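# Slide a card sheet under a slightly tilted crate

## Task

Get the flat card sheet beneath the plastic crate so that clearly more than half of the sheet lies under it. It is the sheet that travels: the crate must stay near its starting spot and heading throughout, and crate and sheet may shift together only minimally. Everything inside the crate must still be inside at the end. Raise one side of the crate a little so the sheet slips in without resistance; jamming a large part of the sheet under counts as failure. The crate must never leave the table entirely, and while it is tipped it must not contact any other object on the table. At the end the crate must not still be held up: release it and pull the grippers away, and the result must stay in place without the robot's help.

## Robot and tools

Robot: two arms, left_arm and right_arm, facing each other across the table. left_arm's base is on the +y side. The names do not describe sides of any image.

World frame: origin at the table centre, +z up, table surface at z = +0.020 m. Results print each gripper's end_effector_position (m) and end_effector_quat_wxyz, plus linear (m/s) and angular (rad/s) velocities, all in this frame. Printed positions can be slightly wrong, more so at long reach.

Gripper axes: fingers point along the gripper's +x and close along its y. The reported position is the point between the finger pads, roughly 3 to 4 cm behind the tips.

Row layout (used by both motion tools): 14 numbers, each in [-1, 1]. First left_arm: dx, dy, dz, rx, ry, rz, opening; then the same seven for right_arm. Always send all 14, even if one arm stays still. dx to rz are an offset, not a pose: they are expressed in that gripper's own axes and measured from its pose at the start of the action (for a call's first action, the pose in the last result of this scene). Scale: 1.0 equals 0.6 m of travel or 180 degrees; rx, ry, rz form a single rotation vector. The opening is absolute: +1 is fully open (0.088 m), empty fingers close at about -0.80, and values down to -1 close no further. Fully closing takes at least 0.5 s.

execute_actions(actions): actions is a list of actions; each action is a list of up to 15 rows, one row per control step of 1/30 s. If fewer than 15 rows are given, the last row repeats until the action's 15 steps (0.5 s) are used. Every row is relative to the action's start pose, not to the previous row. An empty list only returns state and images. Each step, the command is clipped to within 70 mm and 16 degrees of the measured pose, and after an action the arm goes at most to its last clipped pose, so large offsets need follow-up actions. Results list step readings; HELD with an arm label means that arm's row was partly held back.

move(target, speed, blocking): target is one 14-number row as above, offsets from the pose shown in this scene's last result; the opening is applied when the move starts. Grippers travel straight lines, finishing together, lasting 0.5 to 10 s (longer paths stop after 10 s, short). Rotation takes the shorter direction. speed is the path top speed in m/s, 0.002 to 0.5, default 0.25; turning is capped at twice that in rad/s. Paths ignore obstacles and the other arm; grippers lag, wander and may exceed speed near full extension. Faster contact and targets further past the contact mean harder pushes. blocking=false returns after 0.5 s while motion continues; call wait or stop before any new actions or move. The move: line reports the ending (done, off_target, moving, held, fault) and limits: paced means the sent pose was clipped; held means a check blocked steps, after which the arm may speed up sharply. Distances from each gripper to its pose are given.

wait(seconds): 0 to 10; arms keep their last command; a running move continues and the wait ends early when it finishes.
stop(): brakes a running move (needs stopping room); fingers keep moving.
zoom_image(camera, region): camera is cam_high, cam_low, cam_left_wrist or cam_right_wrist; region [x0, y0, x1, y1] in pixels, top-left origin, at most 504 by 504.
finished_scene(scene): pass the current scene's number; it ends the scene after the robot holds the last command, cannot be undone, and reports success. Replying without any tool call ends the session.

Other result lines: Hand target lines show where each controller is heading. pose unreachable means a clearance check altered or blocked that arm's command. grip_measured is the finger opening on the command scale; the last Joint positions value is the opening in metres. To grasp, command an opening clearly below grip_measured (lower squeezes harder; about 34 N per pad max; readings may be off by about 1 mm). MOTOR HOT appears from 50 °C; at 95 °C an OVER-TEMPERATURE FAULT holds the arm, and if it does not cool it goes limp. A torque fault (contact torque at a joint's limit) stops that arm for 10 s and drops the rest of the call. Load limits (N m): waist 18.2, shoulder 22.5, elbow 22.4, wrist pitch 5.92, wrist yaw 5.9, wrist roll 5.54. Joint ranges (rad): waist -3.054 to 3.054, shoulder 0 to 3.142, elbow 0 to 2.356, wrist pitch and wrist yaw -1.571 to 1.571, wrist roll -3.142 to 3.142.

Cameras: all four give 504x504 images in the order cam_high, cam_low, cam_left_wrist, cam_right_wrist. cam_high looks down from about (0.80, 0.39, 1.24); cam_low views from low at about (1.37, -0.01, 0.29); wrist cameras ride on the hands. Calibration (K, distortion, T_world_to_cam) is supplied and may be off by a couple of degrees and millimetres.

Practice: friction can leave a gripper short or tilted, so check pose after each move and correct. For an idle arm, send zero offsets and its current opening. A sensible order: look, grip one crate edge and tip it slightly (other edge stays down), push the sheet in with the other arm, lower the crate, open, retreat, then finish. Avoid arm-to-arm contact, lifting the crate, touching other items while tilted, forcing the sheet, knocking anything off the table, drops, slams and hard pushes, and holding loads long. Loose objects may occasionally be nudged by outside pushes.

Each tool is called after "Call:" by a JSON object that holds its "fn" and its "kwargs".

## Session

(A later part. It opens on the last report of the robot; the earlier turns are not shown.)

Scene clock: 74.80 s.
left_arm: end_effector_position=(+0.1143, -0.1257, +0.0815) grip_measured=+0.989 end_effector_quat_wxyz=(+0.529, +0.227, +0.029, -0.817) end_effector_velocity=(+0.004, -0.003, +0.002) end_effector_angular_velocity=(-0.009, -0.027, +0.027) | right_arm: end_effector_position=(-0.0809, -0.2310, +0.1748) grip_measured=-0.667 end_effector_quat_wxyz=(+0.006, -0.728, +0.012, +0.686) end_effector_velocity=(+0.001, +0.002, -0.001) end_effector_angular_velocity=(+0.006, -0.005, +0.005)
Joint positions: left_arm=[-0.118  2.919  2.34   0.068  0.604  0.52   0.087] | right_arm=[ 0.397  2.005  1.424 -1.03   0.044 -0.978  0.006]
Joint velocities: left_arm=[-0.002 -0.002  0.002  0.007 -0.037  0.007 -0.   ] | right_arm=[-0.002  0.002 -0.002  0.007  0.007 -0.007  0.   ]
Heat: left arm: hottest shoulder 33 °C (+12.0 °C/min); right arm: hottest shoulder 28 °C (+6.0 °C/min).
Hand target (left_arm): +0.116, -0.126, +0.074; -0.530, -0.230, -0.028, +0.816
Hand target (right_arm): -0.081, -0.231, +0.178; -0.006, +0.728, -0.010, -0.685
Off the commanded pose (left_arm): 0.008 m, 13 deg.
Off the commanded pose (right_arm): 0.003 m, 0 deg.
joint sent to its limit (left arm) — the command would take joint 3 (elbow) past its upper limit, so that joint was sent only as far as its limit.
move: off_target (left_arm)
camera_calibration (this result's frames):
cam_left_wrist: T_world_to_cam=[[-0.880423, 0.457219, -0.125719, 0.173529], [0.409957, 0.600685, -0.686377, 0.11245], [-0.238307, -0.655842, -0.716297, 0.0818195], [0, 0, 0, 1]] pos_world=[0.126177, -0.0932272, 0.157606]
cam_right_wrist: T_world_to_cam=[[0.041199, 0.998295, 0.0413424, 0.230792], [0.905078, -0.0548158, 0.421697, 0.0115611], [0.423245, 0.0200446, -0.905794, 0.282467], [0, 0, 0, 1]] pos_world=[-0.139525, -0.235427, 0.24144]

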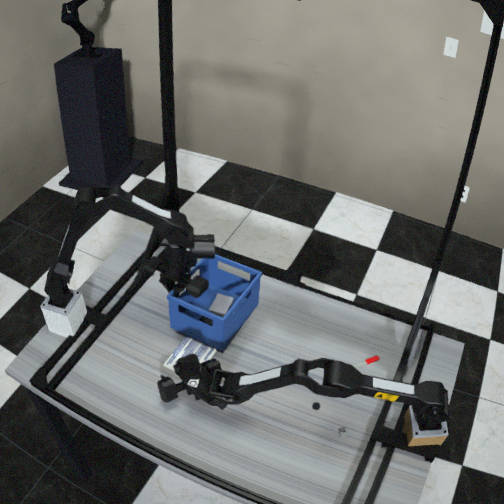

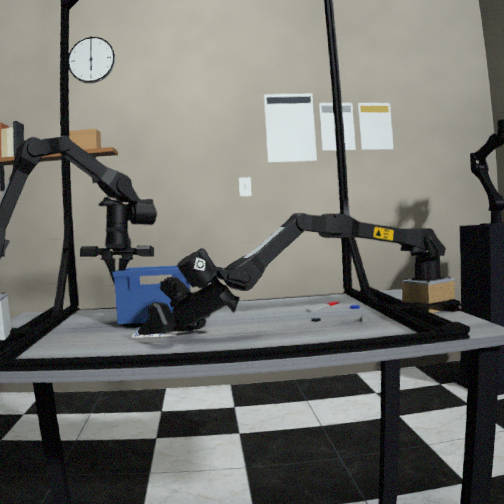

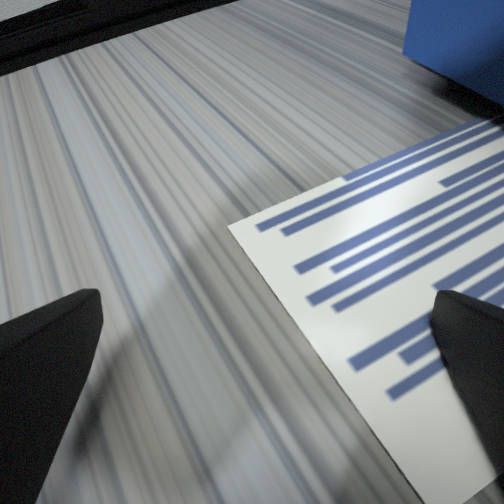

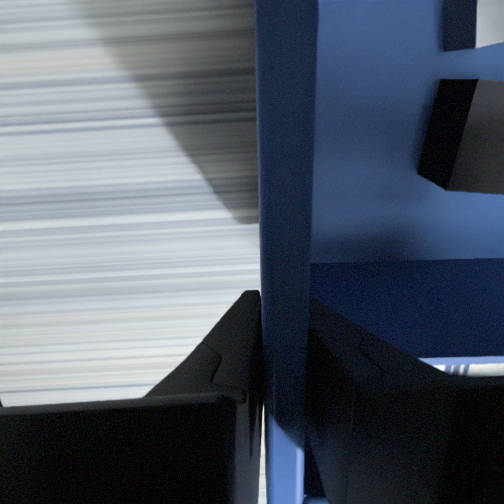

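Call:
{"fn": "move", "kwargs": {"target": [0.041,-0.129,0.018,0,0,0,1,-0.014,-0.004,0.004,0,0,-0.012,-0.9], "speed": 0.04}}

Call:
{"fn": "zoom_image", "kwargs": {"camera": "cam_high", "region": [120, 230, 300, 410]}}

Scene clock: 81.73 s.
left_arm: end_effector_position=(+0.0405, -0.1208, +0.0745) grip_measured=+0.987 end_effector_quat_wxyz=(+0.534, +0.221, +0.018, -0.816) end_effector_velocity=(+0.001, -0.000, -0.001) end_effector_angular_velocity=(+0.016, +0.011, +0.026) | right_arm: end_effector_position=(-0.0810, -0.2311, +0.1740) grip_measured=-0.667 end_effector_quat_wxyz=(+0.008, -0.731, +0.010, +0.682) end_effector_velocity=(+0.001, -0.002, +0.000) end_effector_angular_velocity=(-0.011, +0.002, +0.005)
Joint positions: left_arm=[-0.244  2.817  2.062  0.31   0.49   0.446  0.087] | right_arm=[ 0.403  2.006  1.423 -1.028  0.056 -0.973  0.006]
Joint velocities: left_arm=[-0.002 -0.002 -0.002 -0.007 -0.022 -0.022 -0.   ] | right_arm=[-0.002 -0.002 -0.002 -0.007 -0.007 -0.007 -0.   ]
Heat: left arm: hottest shoulder 34 °C (+12.1 °C/min); right arm: hottest shoulder 30 °C (+7.0 °C/min).
Hand target (left_arm): +0.034, -0.116, +0.067; -0.529, -0.226, -0.029, +0.817
Hand target (right_arm): -0.084, -0.228, +0.183; -0.019, +0.728, +0.001, -0.686
Off the commanded pose (left_arm): 0.011 m, 2 deg.
Off the commanded pose (right_arm): 0.010 m, 2 deg.
move: off_target (left_arm, right_arm)
camera_calibration (this result's frames):
cam_left_wrist: T_world_to_cam=[[-0.881917, 0.449993, -0.140457, 0.105704], [0.409348, 0.583271, -0.701591, 0.134047], [-0.233787, -0.676241, -0.6986, 0.0584709], [0, 0, 0, 1]] pos_world=[0.0520201, -0.0862116, 0.149741]
cam_right_wrist: T_world_to_cam=[[0.0398352, 0.998051, 0.0480356, 0.229633], [0.900555, -0.056689, 0.43103, 0.0096324], [0.432913, 0.0260885, -0.901058, 0.283183], [0, 0, 0, 1]] pos_world=[-0.140416, -0.236027, 0.239982]

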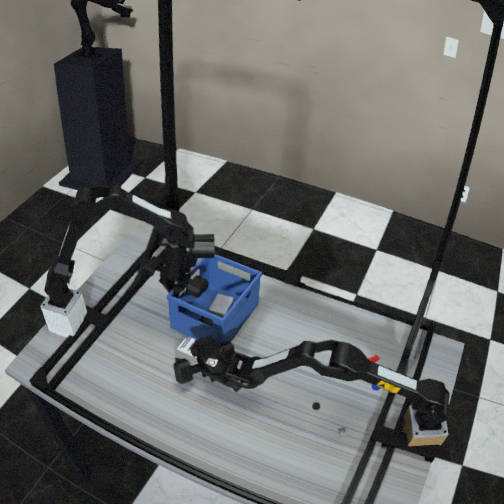

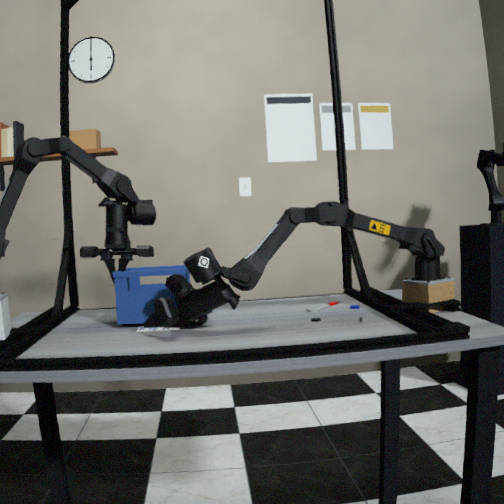

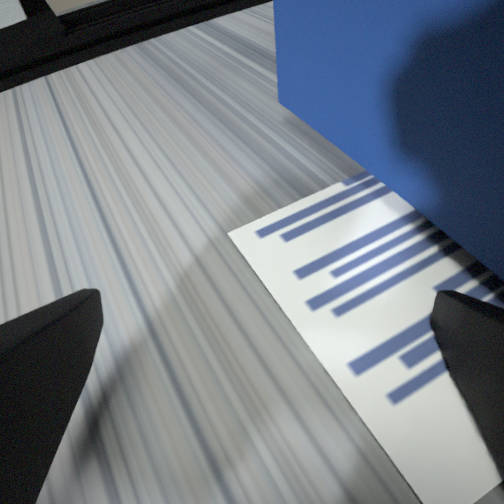

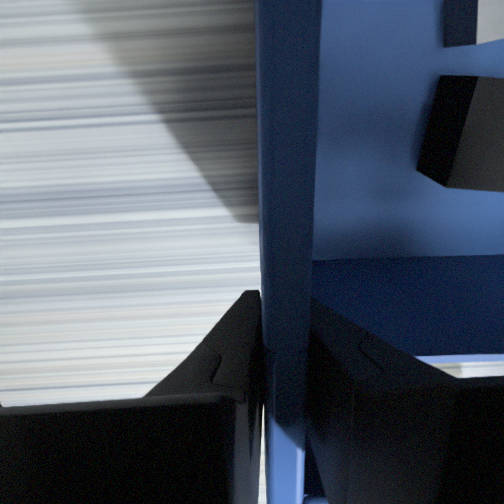

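Region (120, 230, 300, 410) of cam_high's 504x504 image, scaled by 2.800, with more detail than that image has.

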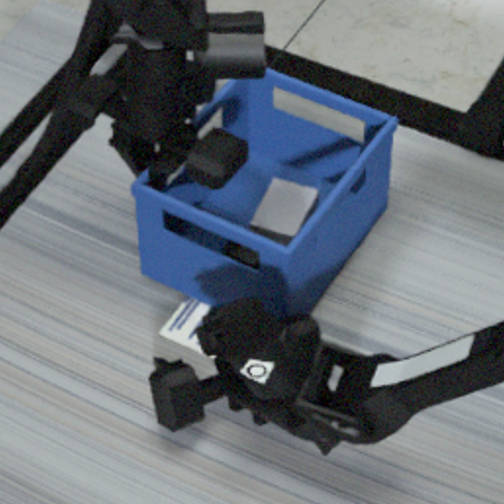

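Call:
{"fn": "move", "kwargs": {"target": [-0.027,0.013,0.06,0,0,0,1,-0.014,-0.004,0.004,0,0,-0.012,-0.9], "speed": 0.05}}

Call:
{"fn": "move", "kwargs": {"target": [0,0,0,0,0,0,0,-0.01,0,0,0,0,0,-0.9]}}

Call:
{"fn": "move", "kwargs": {"target": [0.024,-0.011,-0.052,0,0,0,0,-0.01,0,0,0,0,0,-0.9], "speed": 0.04}}

Scene clock: 86.23 s.
left_arm: end_effector_position=(+0.0404, -0.1212, +0.1048) grip_measured=+0.989 end_effector_quat_wxyz=(+0.533, +0.223, +0.022, -0.816) end_effector_velocity=(-0.005, +0.008, -0.016) end_effector_angular_velocity=(+0.063, +0.013, +0.002) | right_arm: end_effector_position=(-0.0811, -0.2311, +0.1737) grip_measured=-0.667 end_effector_quat_wxyz=(+0.011, -0.735, +0.007, +0.678) end_effector_velocity=(+0.002, +0.000, +0.002) end_effector_angular_velocity=(+0.001, -0.007, +0.005)
Joint positions: left_arm=[-0.245  2.747  2.056  0.237  0.49   0.446  0.087] | right_arm=[ 0.408  2.006  1.421 -1.026  0.069 -0.967  0.006]
Joint velocities: left_arm=[-0.007 -0.002 -0.027 -0.037 -0.007 -0.007  0.   ] | right_arm=[-0.002 -0.002  0.002 -0.007  0.007 -0.007 -0.   ]
Heat: left arm: hottest shoulder 36 °C (+14.2 °C/min); right arm: hottest shoulder 31 °C (+7.1 °C/min).
Hand target (left_arm): +0.041, -0.120, +0.115; -0.534, -0.221, -0.018, +0.816
Hand target (right_arm): -0.084, -0.229, +0.182; -0.021, +0.731, +0.004, -0.682
Off the commanded pose (left_arm): 0.010 m, 0 deg.
Off the commanded pose (right_arm): 0.009 m, 2 deg.
move: off_target (left_arm, right_arm)
camera_calibration (this result's frames):
cam_left_wrist: T_world_to_cam=[[-0.882313, 0.450761, -0.135417, 0.109585], [0.408107, 0.589371, -0.697202, 0.1558], [-0.234461, -0.670415, -0.703969, 0.0806228], [0, 0, 0, 1]] pos_world=[0.0520078, -0.0871701, 0.18022]
cam_right_wrist: T_world_to_cam=[[0.0395305, 0.997646, 0.0560399, 0.228179], [0.896033, -0.0602135, 0.439885, 0.00706928], [0.442224, 0.0328248, -0.896304, 0.284371], [0, 0, 0, 1]] pos_world=[-0.14111, -0.23655, 0.238986]

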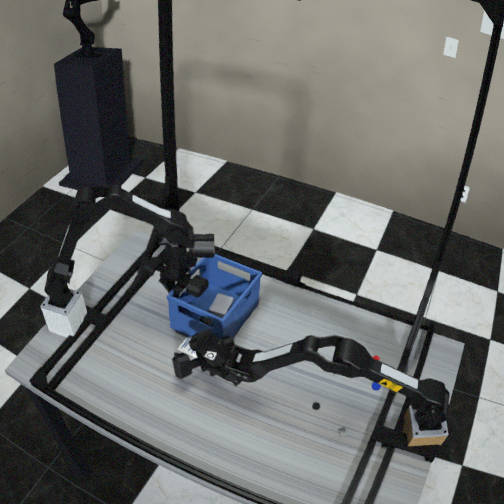

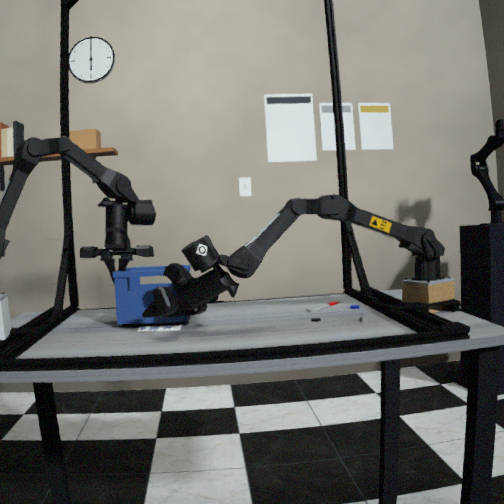

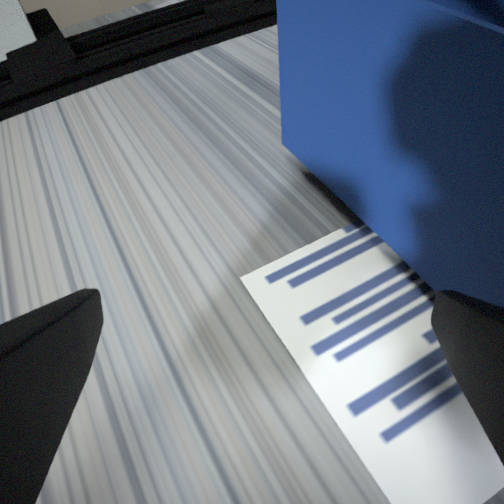

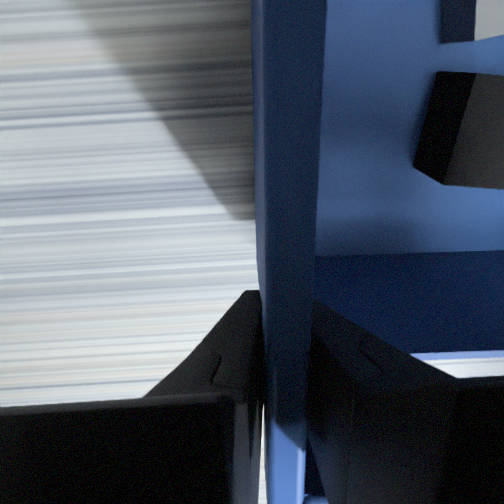

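Scene clock: 86.93 s.
left_arm: end_effector_position=(+0.0404, -0.1211, +0.1045) grip_measured=+0.002 end_effector_quat_wxyz=(+0.533, +0.223, +0.022, -0.816) end_effector_velocity=(-0.002, -0.000, -0.001) end_effector_angular_velocity=(+0.016, +0.011, +0.021) | right_arm: end_effector_position=(-0.0805, -0.2327, +0.1738) grip_measured=-0.667 end_effector_quat_wxyz=(+0.009, -0.735, +0.011, +0.678) end_effector_velocity=(+0.001, -0.006, +0.000) end_effector_angular_velocity=(-0.022, -0.006, -0.005)
Joint positions: left_arm=[-0.245  2.747  2.056  0.237  0.49   0.446  0.039] | right_arm=[ 0.407  2.006  1.421 -1.034  0.064 -0.965  0.006]
Joint velocities: left_arm=[-0.007 -0.002 -0.002 -0.007 -0.022 -0.022 -0.001] | right_arm=[ 0.002 -0.002 -0.002 -0.022 -0.007  0.007  0.   ]
Heat: left arm: hottest shoulder 36 °C (+14.0 °C/min); right arm: hottest shoulder 31 °C (+7.0 °C/min).
Hand target (left_arm): +0.040, -0.121, +0.105; -0.533, -0.223, -0.022, +0.816
Hand target (right_arm): -0.081, -0.231, +0.180; -0.011, +0.735, -0.007, -0.678
Off the commanded pose (left_arm): 0.000 m, 0 deg.
Off the commanded pose (right_arm): 0.006 m, 1 deg.
move: done
camera_calibration (this result's frames):
cam_left_wrist: T_world_to_cam=[[-0.88233, 0.450863, -0.134966, 0.109456], [0.408019, 0.589895, -0.69681, 0.155614], [-0.23455, -0.669885, -0.704443, 0.0806501], [0, 0, 0, 1]] pos_world=[0.0519993, -0.0871195, 0.18002]
cam_right_wrist: T_world_to_cam=[[0.0427535, 0.997962, 0.0473661, 0.231585], [0.895694, -0.0592891, 0.4407, 0.00647746], [0.44261, 0.0235841, -0.896404, 0.282186], [0, 0, 0, 1]] pos_world=[-0.140601, -0.237385, 0.239129]

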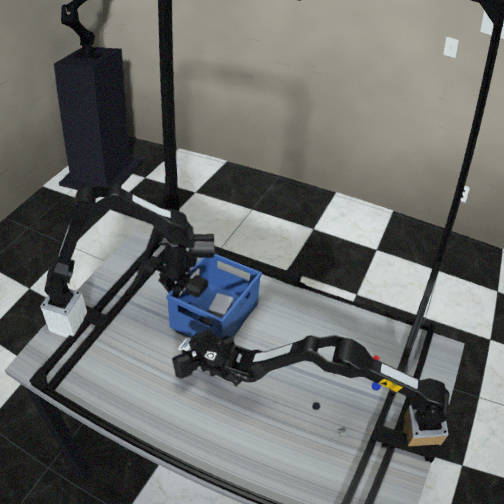

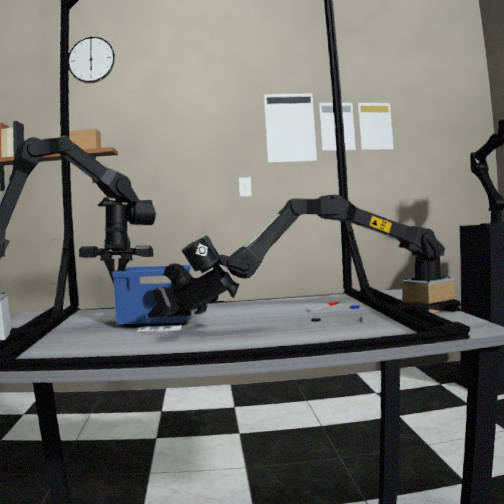

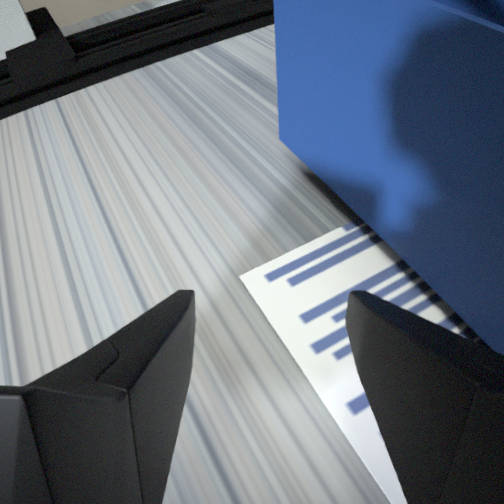

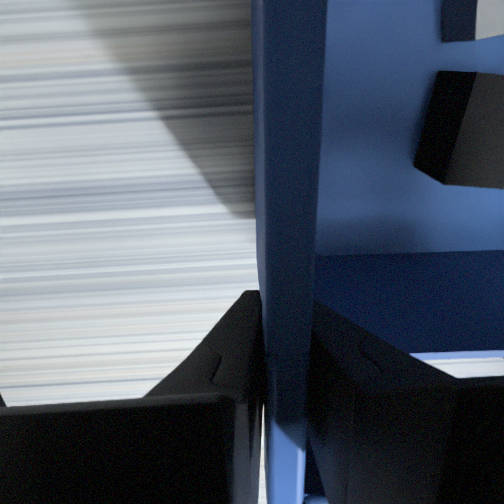

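Scene clock: 88.10 s.
left_arm: end_effector_position=(+0.0403, -0.1204, +0.0768) grip_measured=+0.000 end_effector_quat_wxyz=(+0.533, +0.221, +0.022, -0.816) end_effector_velocity=(-0.001, -0.005, +0.006) end_effector_angular_velocity=(-0.018, -0.007, +0.015) | right_arm: end_effector_position=(-0.0800, -0.2344, +0.1739) grip_measured=-0.667 end_effector_quat_wxyz=(+0.006, -0.735, +0.016, +0.678) end_effector_velocity=(+0.004, -0.006, -0.001) end_effector_angular_velocity=(-0.026, -0.009, -0.010)
Joint positions: left_arm=[-0.244  2.809  2.061  0.297  0.491  0.444  0.039] | right_arm=[ 0.406  2.006  1.421 -1.042  0.059 -0.963  0.006]
Joint velocities: left_arm=[-0.007  0.002  0.017  0.007 -0.022 -0.007 -0.   ] | right_arm=[-0.002 -0.002 -0.007 -0.022 -0.007  0.007 -0.001]
Heat: left arm: hottest shoulder 36 °C (+14.2 °C/min); right arm: hottest shoulder 31 °C (+7.1 °C/min).
Hand target (left_arm): +0.040, -0.121, +0.069; -0.533, -0.223, -0.022, +0.816
Hand target (right_arm): -0.081, -0.233, +0.180; -0.008, +0.735, -0.011, -0.678
Off the commanded pose (left_arm): 0.007 m, 0 deg.
Off the commanded pose (right_arm): 0.006 m, 1 deg.
move: done
camera_calibration (this result's frames):
cam_left_wrist: T_world_to_cam=[[-0.882567, 0.450642, -0.134157, 0.105308], [0.406603, 0.588205, -0.699063, 0.135972], [-0.236115, -0.671519, -0.702362, 0.0612308], [0, 0, 0, 1]] pos_world=[0.052112, -0.0863182, 0.152187]
cam_right_wrist: T_world_to_cam=[[0.0452811, 0.998247, 0.0380998, 0.235133], [0.895447, -0.0574665, 0.441444, 0.00611034], [0.44286, 0.0141273, -0.89648, 0.279924], [0, 0, 0, 1]] pos_world=[-0.140086, -0.238324, 0.23929]

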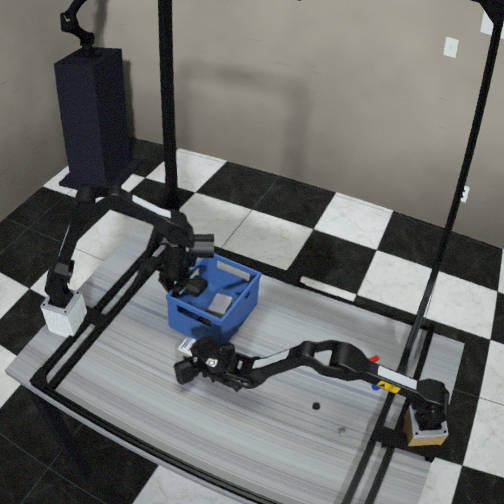

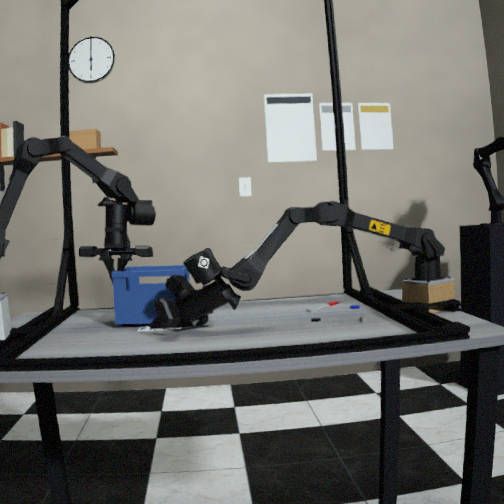

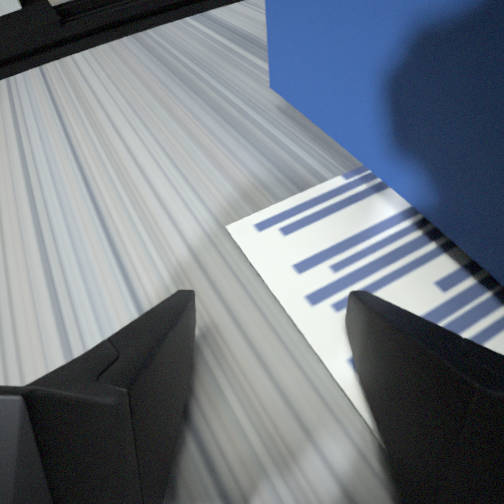

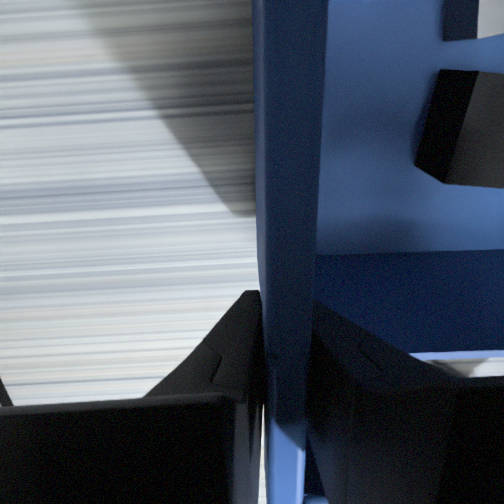

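Call:
{"fn": "move", "kwargs": {"target": [0.012,-0.006,-0.027,0,0,0,0,-0.024,-0.016,0.004,0,0,-0.022,-0.9], "speed": 0.02}}

Call:
{"fn": "execute_actions", "kwargs": {"actions": [[[0.005,0,-0.012,0,0,0,0.2,-0.012,-0.005,0,0,0,-0.008,-0.9],[0.005,0,-0.012,0,0,0,0.2,-0.012,-0.005,0,0,0,-0.008,-0.9],[0.005,0,-0.012,0,0,0,0.3,-0.012,-0.005,0,0,0,-0.008,-0.9],[0.005,0,-0.012,0,0,0,0.3,-0.012,-0.005,0,0,0,-0.008,-0.9],[0.005,0,-0.012,0,0,0,0.4,-0.012,-0.005,0,0,0,-0.008,-0.9],[0.005,0,-0.012,0,0,0,0.5,-0.012,-0.005,0,0,0,-0.008,-0.9],[0.005,0,-0.012,0,0,0,0.6,-0.012,-0.005,0,0,0,-0.008,-0.9],[0.005,0,-0.012,0,0,0,0.7,-0.012,-0.005,0,0,0,-0.008,-0.9],[0.005,0,-0.012,0,0,0,0.8,-0.012,-0.005,0,0,0,-0.008,-0.9],[0.005,0,-0.012,0,0,0,0.9,-0.012,-0.005,0,0,0,-0.008,-0.9],[0.005,0,-0.012,0,0,0,1,-0.012,-0.005,0,0,0,-0.008,-0.9]]]}}

Call:
{"fn": "wait", "kwargs": {"seconds": 0.5}}

Scene clock: 96.97 s.
left_arm: end_effector_position=(+0.0403, -0.1222, +0.0768) grip_measured=+0.000 end_effector_quat_wxyz=(+0.535, +0.216, +0.011, -0.817) end_effector_velocity=(+0.001, +0.001, +0.003) end_effector_angular_velocity=(+0.004, +0.010, -0.002) | right_arm: end_effector_position=(-0.0789, -0.2325, +0.1737) grip_measured=-0.667 end_effector_quat_wxyz=(+0.010, -0.742, +0.007, +0.670) end_effector_velocity=(+0.005, -0.003, +0.001) end_effector_angular_velocity=(-0.014, -0.018, -0.009)
Joint positions: left_arm=[-0.244  2.82   2.064  0.33   0.494  0.444  0.039] | right_arm=[ 0.412  2.008  1.422 -1.038  0.087 -0.962  0.006]
Joint velocities: left_arm=[ 0.002 -0.007 -0.002 -0.007  0.007 -0.007 -0.   ] | right_arm=[-0.002 -0.002 -0.002 -0.022  0.007  0.007 -0.   ]
Heat: left arm: hottest shoulder 36 °C (+13.0 °C/min); right arm: hottest shoulder 32 °C (+8.0 °C/min).
Hand target (left_arm): +0.040, -0.120, +0.059; -0.533, -0.221, -0.021, +0.816
Hand target (right_arm): -0.083, -0.225, +0.188; -0.029, +0.735, +0.010, -0.677
Off the commanded pose (left_arm): 0.018 m, 1 deg.
Off the commanded pose (right_arm): 0.017 m, 3 deg.
move: off_target (left_arm, right_arm)
camera_calibration (this result's frames):
cam_left_wrist: T_world_to_cam=[[-0.881074, 0.44941, -0.147442, 0.106894], [0.410031, 0.570367, -0.711728, 0.135725], [-0.235761, -0.687541, -0.686807, 0.0568319], [0, 0, 0, 1]] pos_world=[0.0519291, -0.0863781, 0.151393]
cam_right_wrist: T_world_to_cam=[[0.0377735, 0.997687, 0.0565188, 0.229222], [0.88599, -0.0595954, 0.459858, 0.000878486], [0.462163, 0.0327047, -0.886192, 0.283269], [0, 0, 0, 1]] pos_world=[-0.140353, -0.237904, 0.237671]

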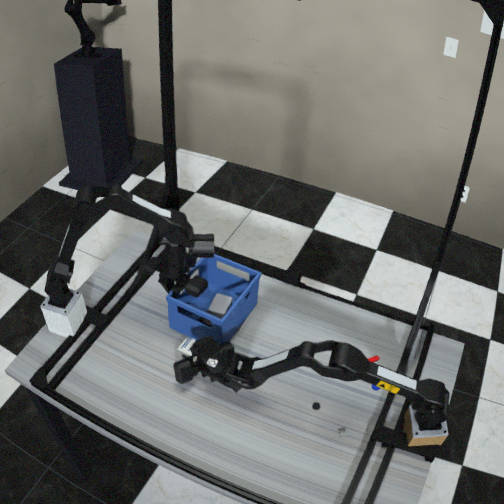

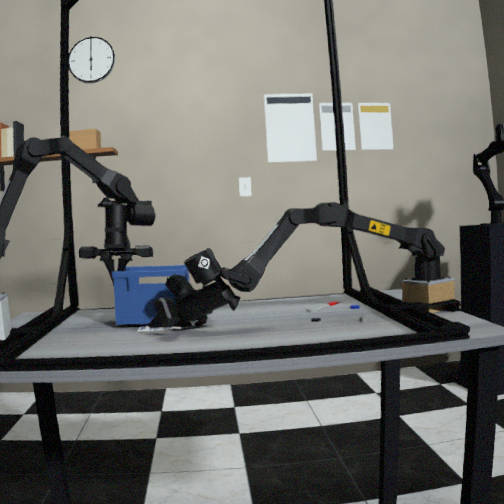

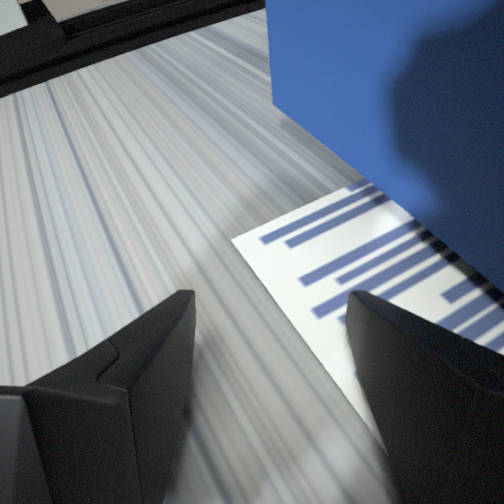

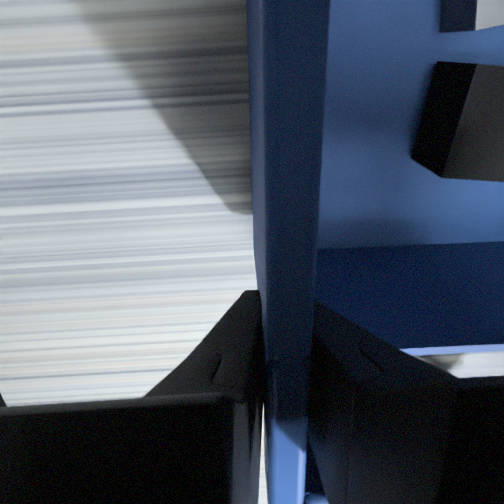

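Scene clock: 97.47 s.
left_arm: end_effector_position=(+0.0400, -0.1228, +0.0781) grip_measured=+0.909 end_effector_quat_wxyz=(+0.535, +0.214, +0.007, -0.817) end_effector_velocity=(-0.001, +0.001, -0.004) end_effector_angular_velocity=(+0.015, +0.005, +0.007) | right_arm: end_effector_position=(-0.0785, -0.2323, +0.1737) grip_measured=-0.667 end_effector_quat_wxyz=(+0.011, -0.743, +0.007, +0.669) end_effector_velocity=(+0.001, -0.002, +0.000) end_effector_angular_velocity=(-0.011, +0.002, +0.004)
Joint positions: left_arm=[-0.244  2.82   2.064  0.337  0.496  0.444  0.084] | right_arm=[ 0.412  2.008  1.422 -1.038  0.09  -0.962  0.006]
Joint velocities: left_arm=[-0.002  0.002 -0.002 -0.007 -0.007 -0.007  0.034] | right_arm=[-0.002 -0.002 -0.002 -0.007 -0.007 -0.007 -0.   ]
Heat: left arm: hottest shoulder 36 °C (+13.1 °C/min); right arm: hottest shoulder 32 °C (+8.1 °C/min).
Hand target (left_arm): +0.042, -0.123, +0.069; -0.535, -0.216, -0.011, +0.817
Hand target (right_arm): -0.079, -0.230, +0.181; -0.019, +0.742, +0.002, -0.670
Off the commanded pose (left_arm): 0.009 m, 0 deg.
Off the commanded pose (right_arm): 0.008 m, 1 deg.
Step readings (end_effector_position):
0: left_arm (+0.0403, -0.1222, +0.0768) | right_arm (-0.0789, -0.2325, +0.1737)
1: left_arm (+0.0402, -0.1224, +0.0771) | right_arm (-0.0789, -0.2325, +0.1737)
2: left_arm (+0.0402, -0.1225, +0.0776) | right_arm (-0.0788, -0.2325, +0.1737)
4: left_arm (+0.0401, -0.1226, +0.0779) | right_arm (-0.0787, -0.2324, +0.1737)
8: left_arm (+0.0400, -0.1228, +0.0782) | right_arm (-0.0786, -0.2323, +0.1737)
15: end_effector_position above
camera_calibration (this result's frames):
cam_left_wrist: T_world_to_cam=[[-0.87996, 0.450461, -0.150849, 0.107424], [0.4115, 0.564135, -0.715835, 0.136552], [-0.237357, -0.69198, -0.681781, 0.0564427], [0, 0, 0, 1]] pos_world=[0.0517346, -0.0863665, 0.152435]
cam_right_wrist: T_world_to_cam=[[0.0375035, 0.997608, 0.0580644, 0.228678], [0.884972, -0.0601443, 0.461743, 0.0000451429], [0.464131, 0.0340684, -0.885111, 0.283422], [0, 0, 0, 1]] pos_world=[-0.140161, -0.237784, 0.237561]

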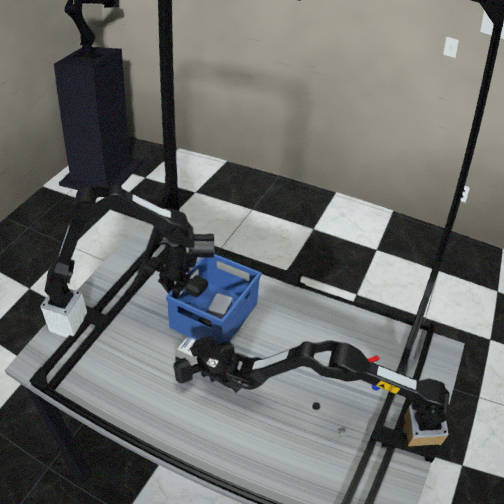

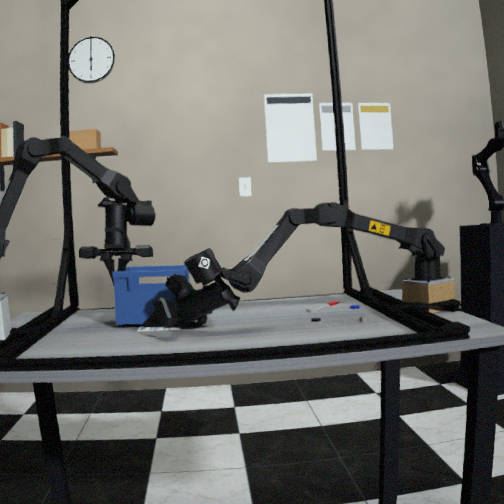

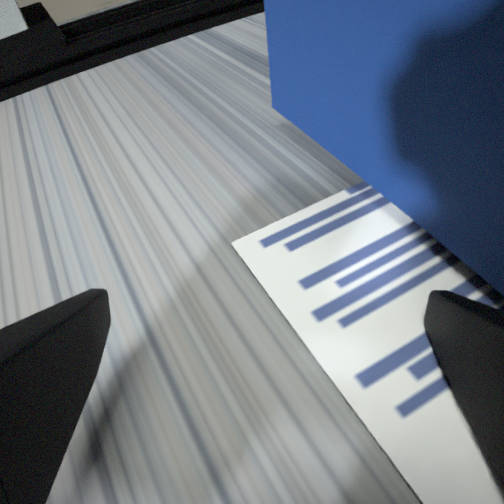

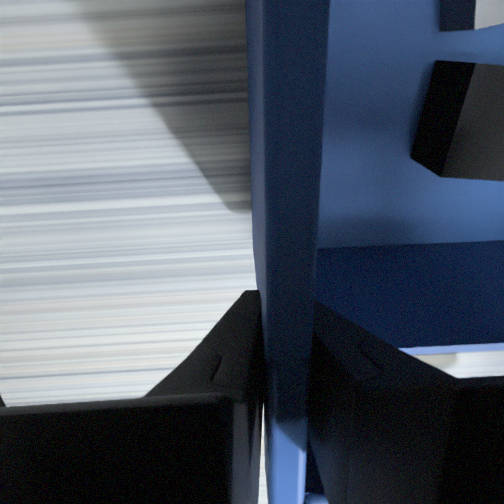

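Scene clock: 97.97 s.
left_arm: end_effector_position=(+0.0400, -0.1229, +0.0784) grip_measured=+0.987 end_effector_quat_wxyz=(+0.535, +0.214, +0.007, -0.817) end_effector_velocity=(+0.002, -0.003, +0.007) end_effector_angular_velocity=(-0.023, -0.007, +0.020) | right_arm: end_effector_position=(-0.0784, -0.2322, +0.1737) grip_measured=-0.667 end_effector_quat_wxyz=(+0.011, -0.743, +0.006, +0.669) end_effector_velocity=(+0.001, -0.002, +0.000) end_effector_angular_velocity=(-0.011, +0.002, +0.004)
Joint positions: left_arm=[-0.244  2.82   2.064  0.338  0.496  0.444  0.087] | right_arm=[ 0.412  2.008  1.422 -1.038  0.091 -0.962  0.006]
Joint velocities: left_arm=[-0.002 -0.007 -0.002  0.022 -0.022 -0.007  0.   ] | right_arm=[-0.002 -0.002 -0.002 -0.007 -0.007 -0.007  0.   ]
Heat: left arm: hottest shoulder 36 °C (+13.0 °C/min); right arm: hottest shoulder 32 °C (+8.0 °C/min).
Hand target (left_arm): +0.042, -0.123, +0.069; -0.535, -0.216, -0.011, +0.817
Hand target (right_arm): -0.079, -0.230, +0.181; -0.019, +0.742, +0.002, -0.670
Off the commanded pose (left_arm): 0.009 m, 1 deg.
Off the commanded pose (right_arm): 0.008 m, 1 deg.
wait: 0.50 s; at rest by 0.40 s
camera_calibration (this result's frames):
cam_left_wrist: T_world_to_cam=[[-0.879931, 0.45029, -0.151524, 0.107582], [0.411636, 0.563327, -0.716393, 0.136769], [-0.237227, -0.692749, -0.681045, 0.0563946], [0, 0, 0, 1]] pos_world=[0.0517438, -0.0864212, 0.152689]
cam_right_wrist: T_world_to_cam=[[0.0374258, 0.997585, 0.0585058, 0.228523], [0.884681, -0.0603016, 0.462281, -0.000192968], [0.464693, 0.0344577, -0.884801, 0.283466], [0, 0, 0, 1]] pos_world=[-0.140107, -0.23775, 0.23753]

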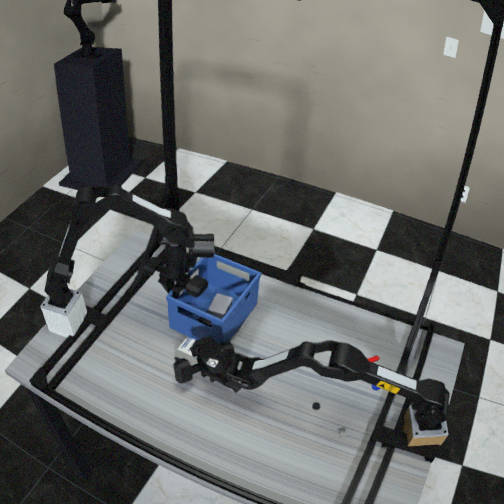

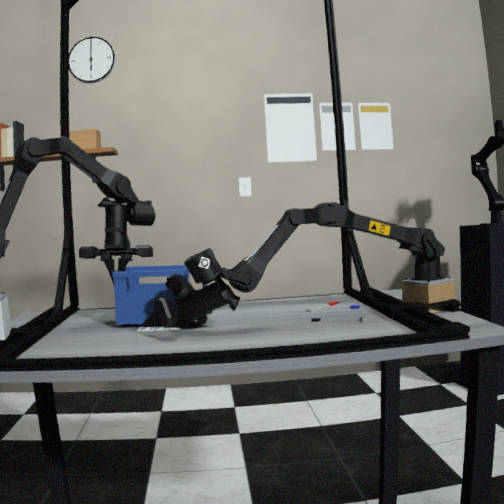

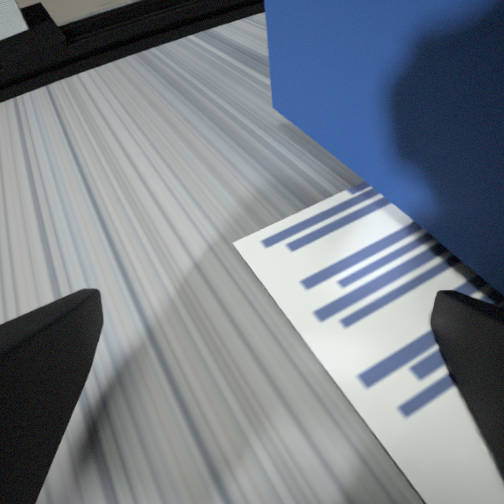

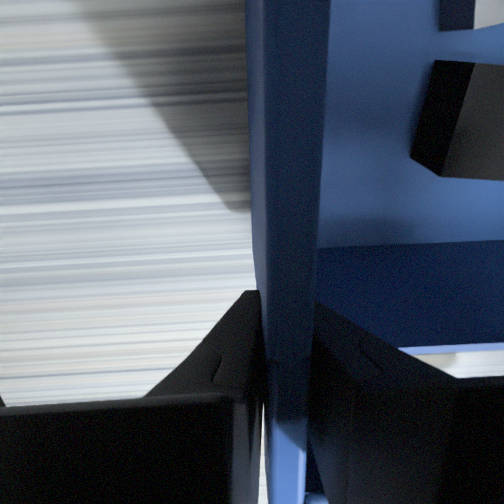

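Call:
{"fn": "move", "kwargs": {"target": [-0.2,0.0,0.07,-0.02,0.07,0,1,-0.035,-0.01,0.015,0,0,-0.015,-0.9], "speed": 0.1}}

Call:
{"fn": "zoom_image", "kwargs": {"camera": "cam_low", "region": [80, 220, 260, 360]}}

Scene clock: 103.83 s.
left_arm: end_effector_position=(+0.0656, -0.0315, +0.1517) grip_measured=+0.989 end_effector_quat_wxyz=(+0.535, +0.286, +0.097, -0.789) end_effector_velocity=(-0.001, +0.001, +0.002) end_effector_angular_velocity=(+0.005, +0.002, +0.007) | right_arm: end_effector_position=(-0.0828, -0.2310, +0.1827) grip_measured=-0.667 end_effector_quat_wxyz=(+0.018, -0.749, +0.003, +0.662) end_effector_velocity=(-0.001, +0.001, +0.000) end_effector_angular_velocity=(-0.001, +0.010, +0.019)
Joint positions: left_arm=[-0.186  2.322  1.601  0.058  0.448  0.51   0.087] | right_arm=[ 0.43   2.01   1.461 -1.077  0.113 -0.938  0.006]
Joint velocities: left_arm=[-0.002 -0.007 -0.002 -0.007 -0.007 -0.007 -0.   ] | right_arm=[-0.002 -0.002 -0.002  0.007 -0.007 -0.022 -0.   ]
Heat: left arm: hottest shoulder 37 °C (+13.0 °C/min); right arm: hottest shoulder 33 °C (+9.0 °C/min).
Hand target (left_arm): +0.067, -0.029, +0.160; -0.537, -0.286, -0.091, +0.788
Hand target (right_arm): -0.089, -0.226, +0.194; -0.027, +0.743, +0.011, -0.669
Off the commanded pose (left_arm): 0.008 m, 1 deg.
Off the commanded pose (right_arm): 0.014 m, 2 deg.
move: off_target (right_arm)
camera_calibration (this result's frames):
cam_left_wrist: T_world_to_cam=[[-0.905917, 0.41522, -0.0831081, 0.0903041], [0.387862, 0.734874, -0.556348, 0.109939], [-0.169933, -0.53624, -0.826783, 0.198331], [0, 0, 0, 1]] pos_world=[0.07287, -0.011934, 0.232646]
cam_right_wrist: T_world_to_cam=[[0.0408743, 0.996482, 0.0731694, 0.224312], [0.875323, -0.0710246, 0.478295, -0.00661674], [0.481809, 0.0444969, -0.875146, 0.295361], [0, 0, 0, 1]] pos_world=[-0.145684, -0.237135, 0.245236]

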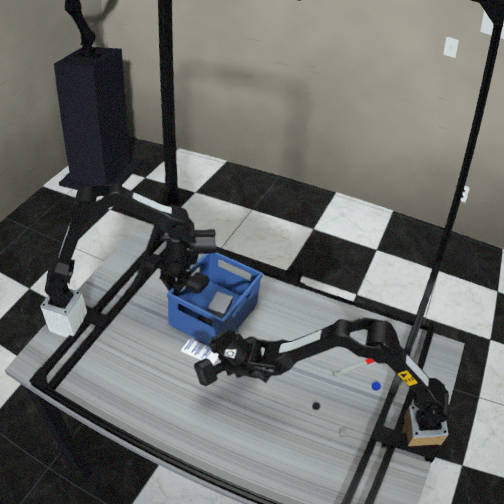

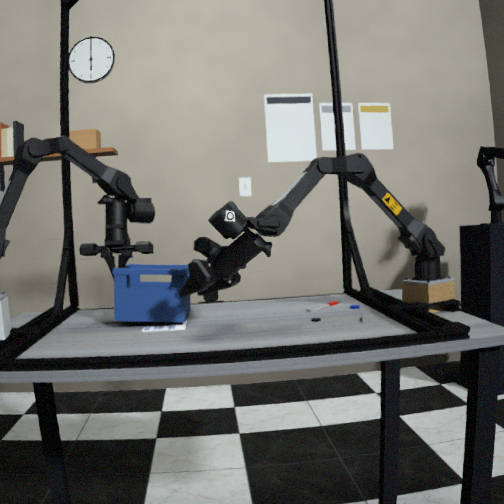

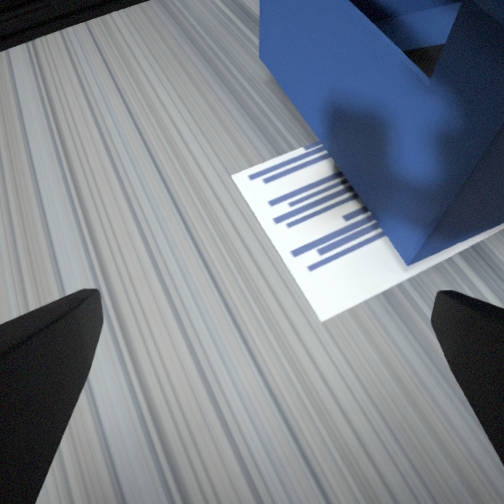

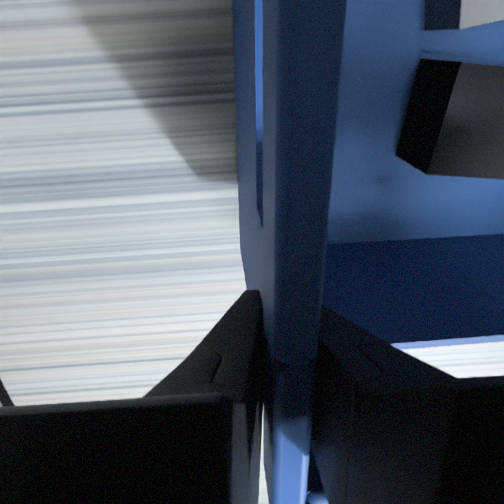

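Region (80, 220, 260, 360) of cam_low's 504x504 image, scaled by 2.800, with more detail than that image has.

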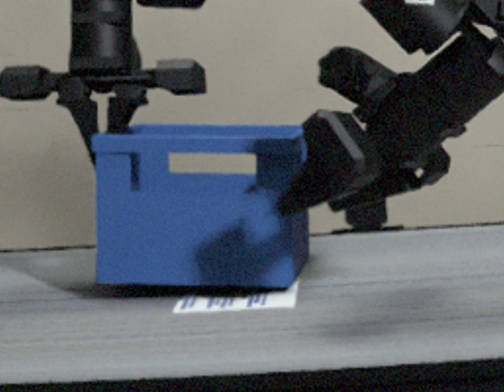

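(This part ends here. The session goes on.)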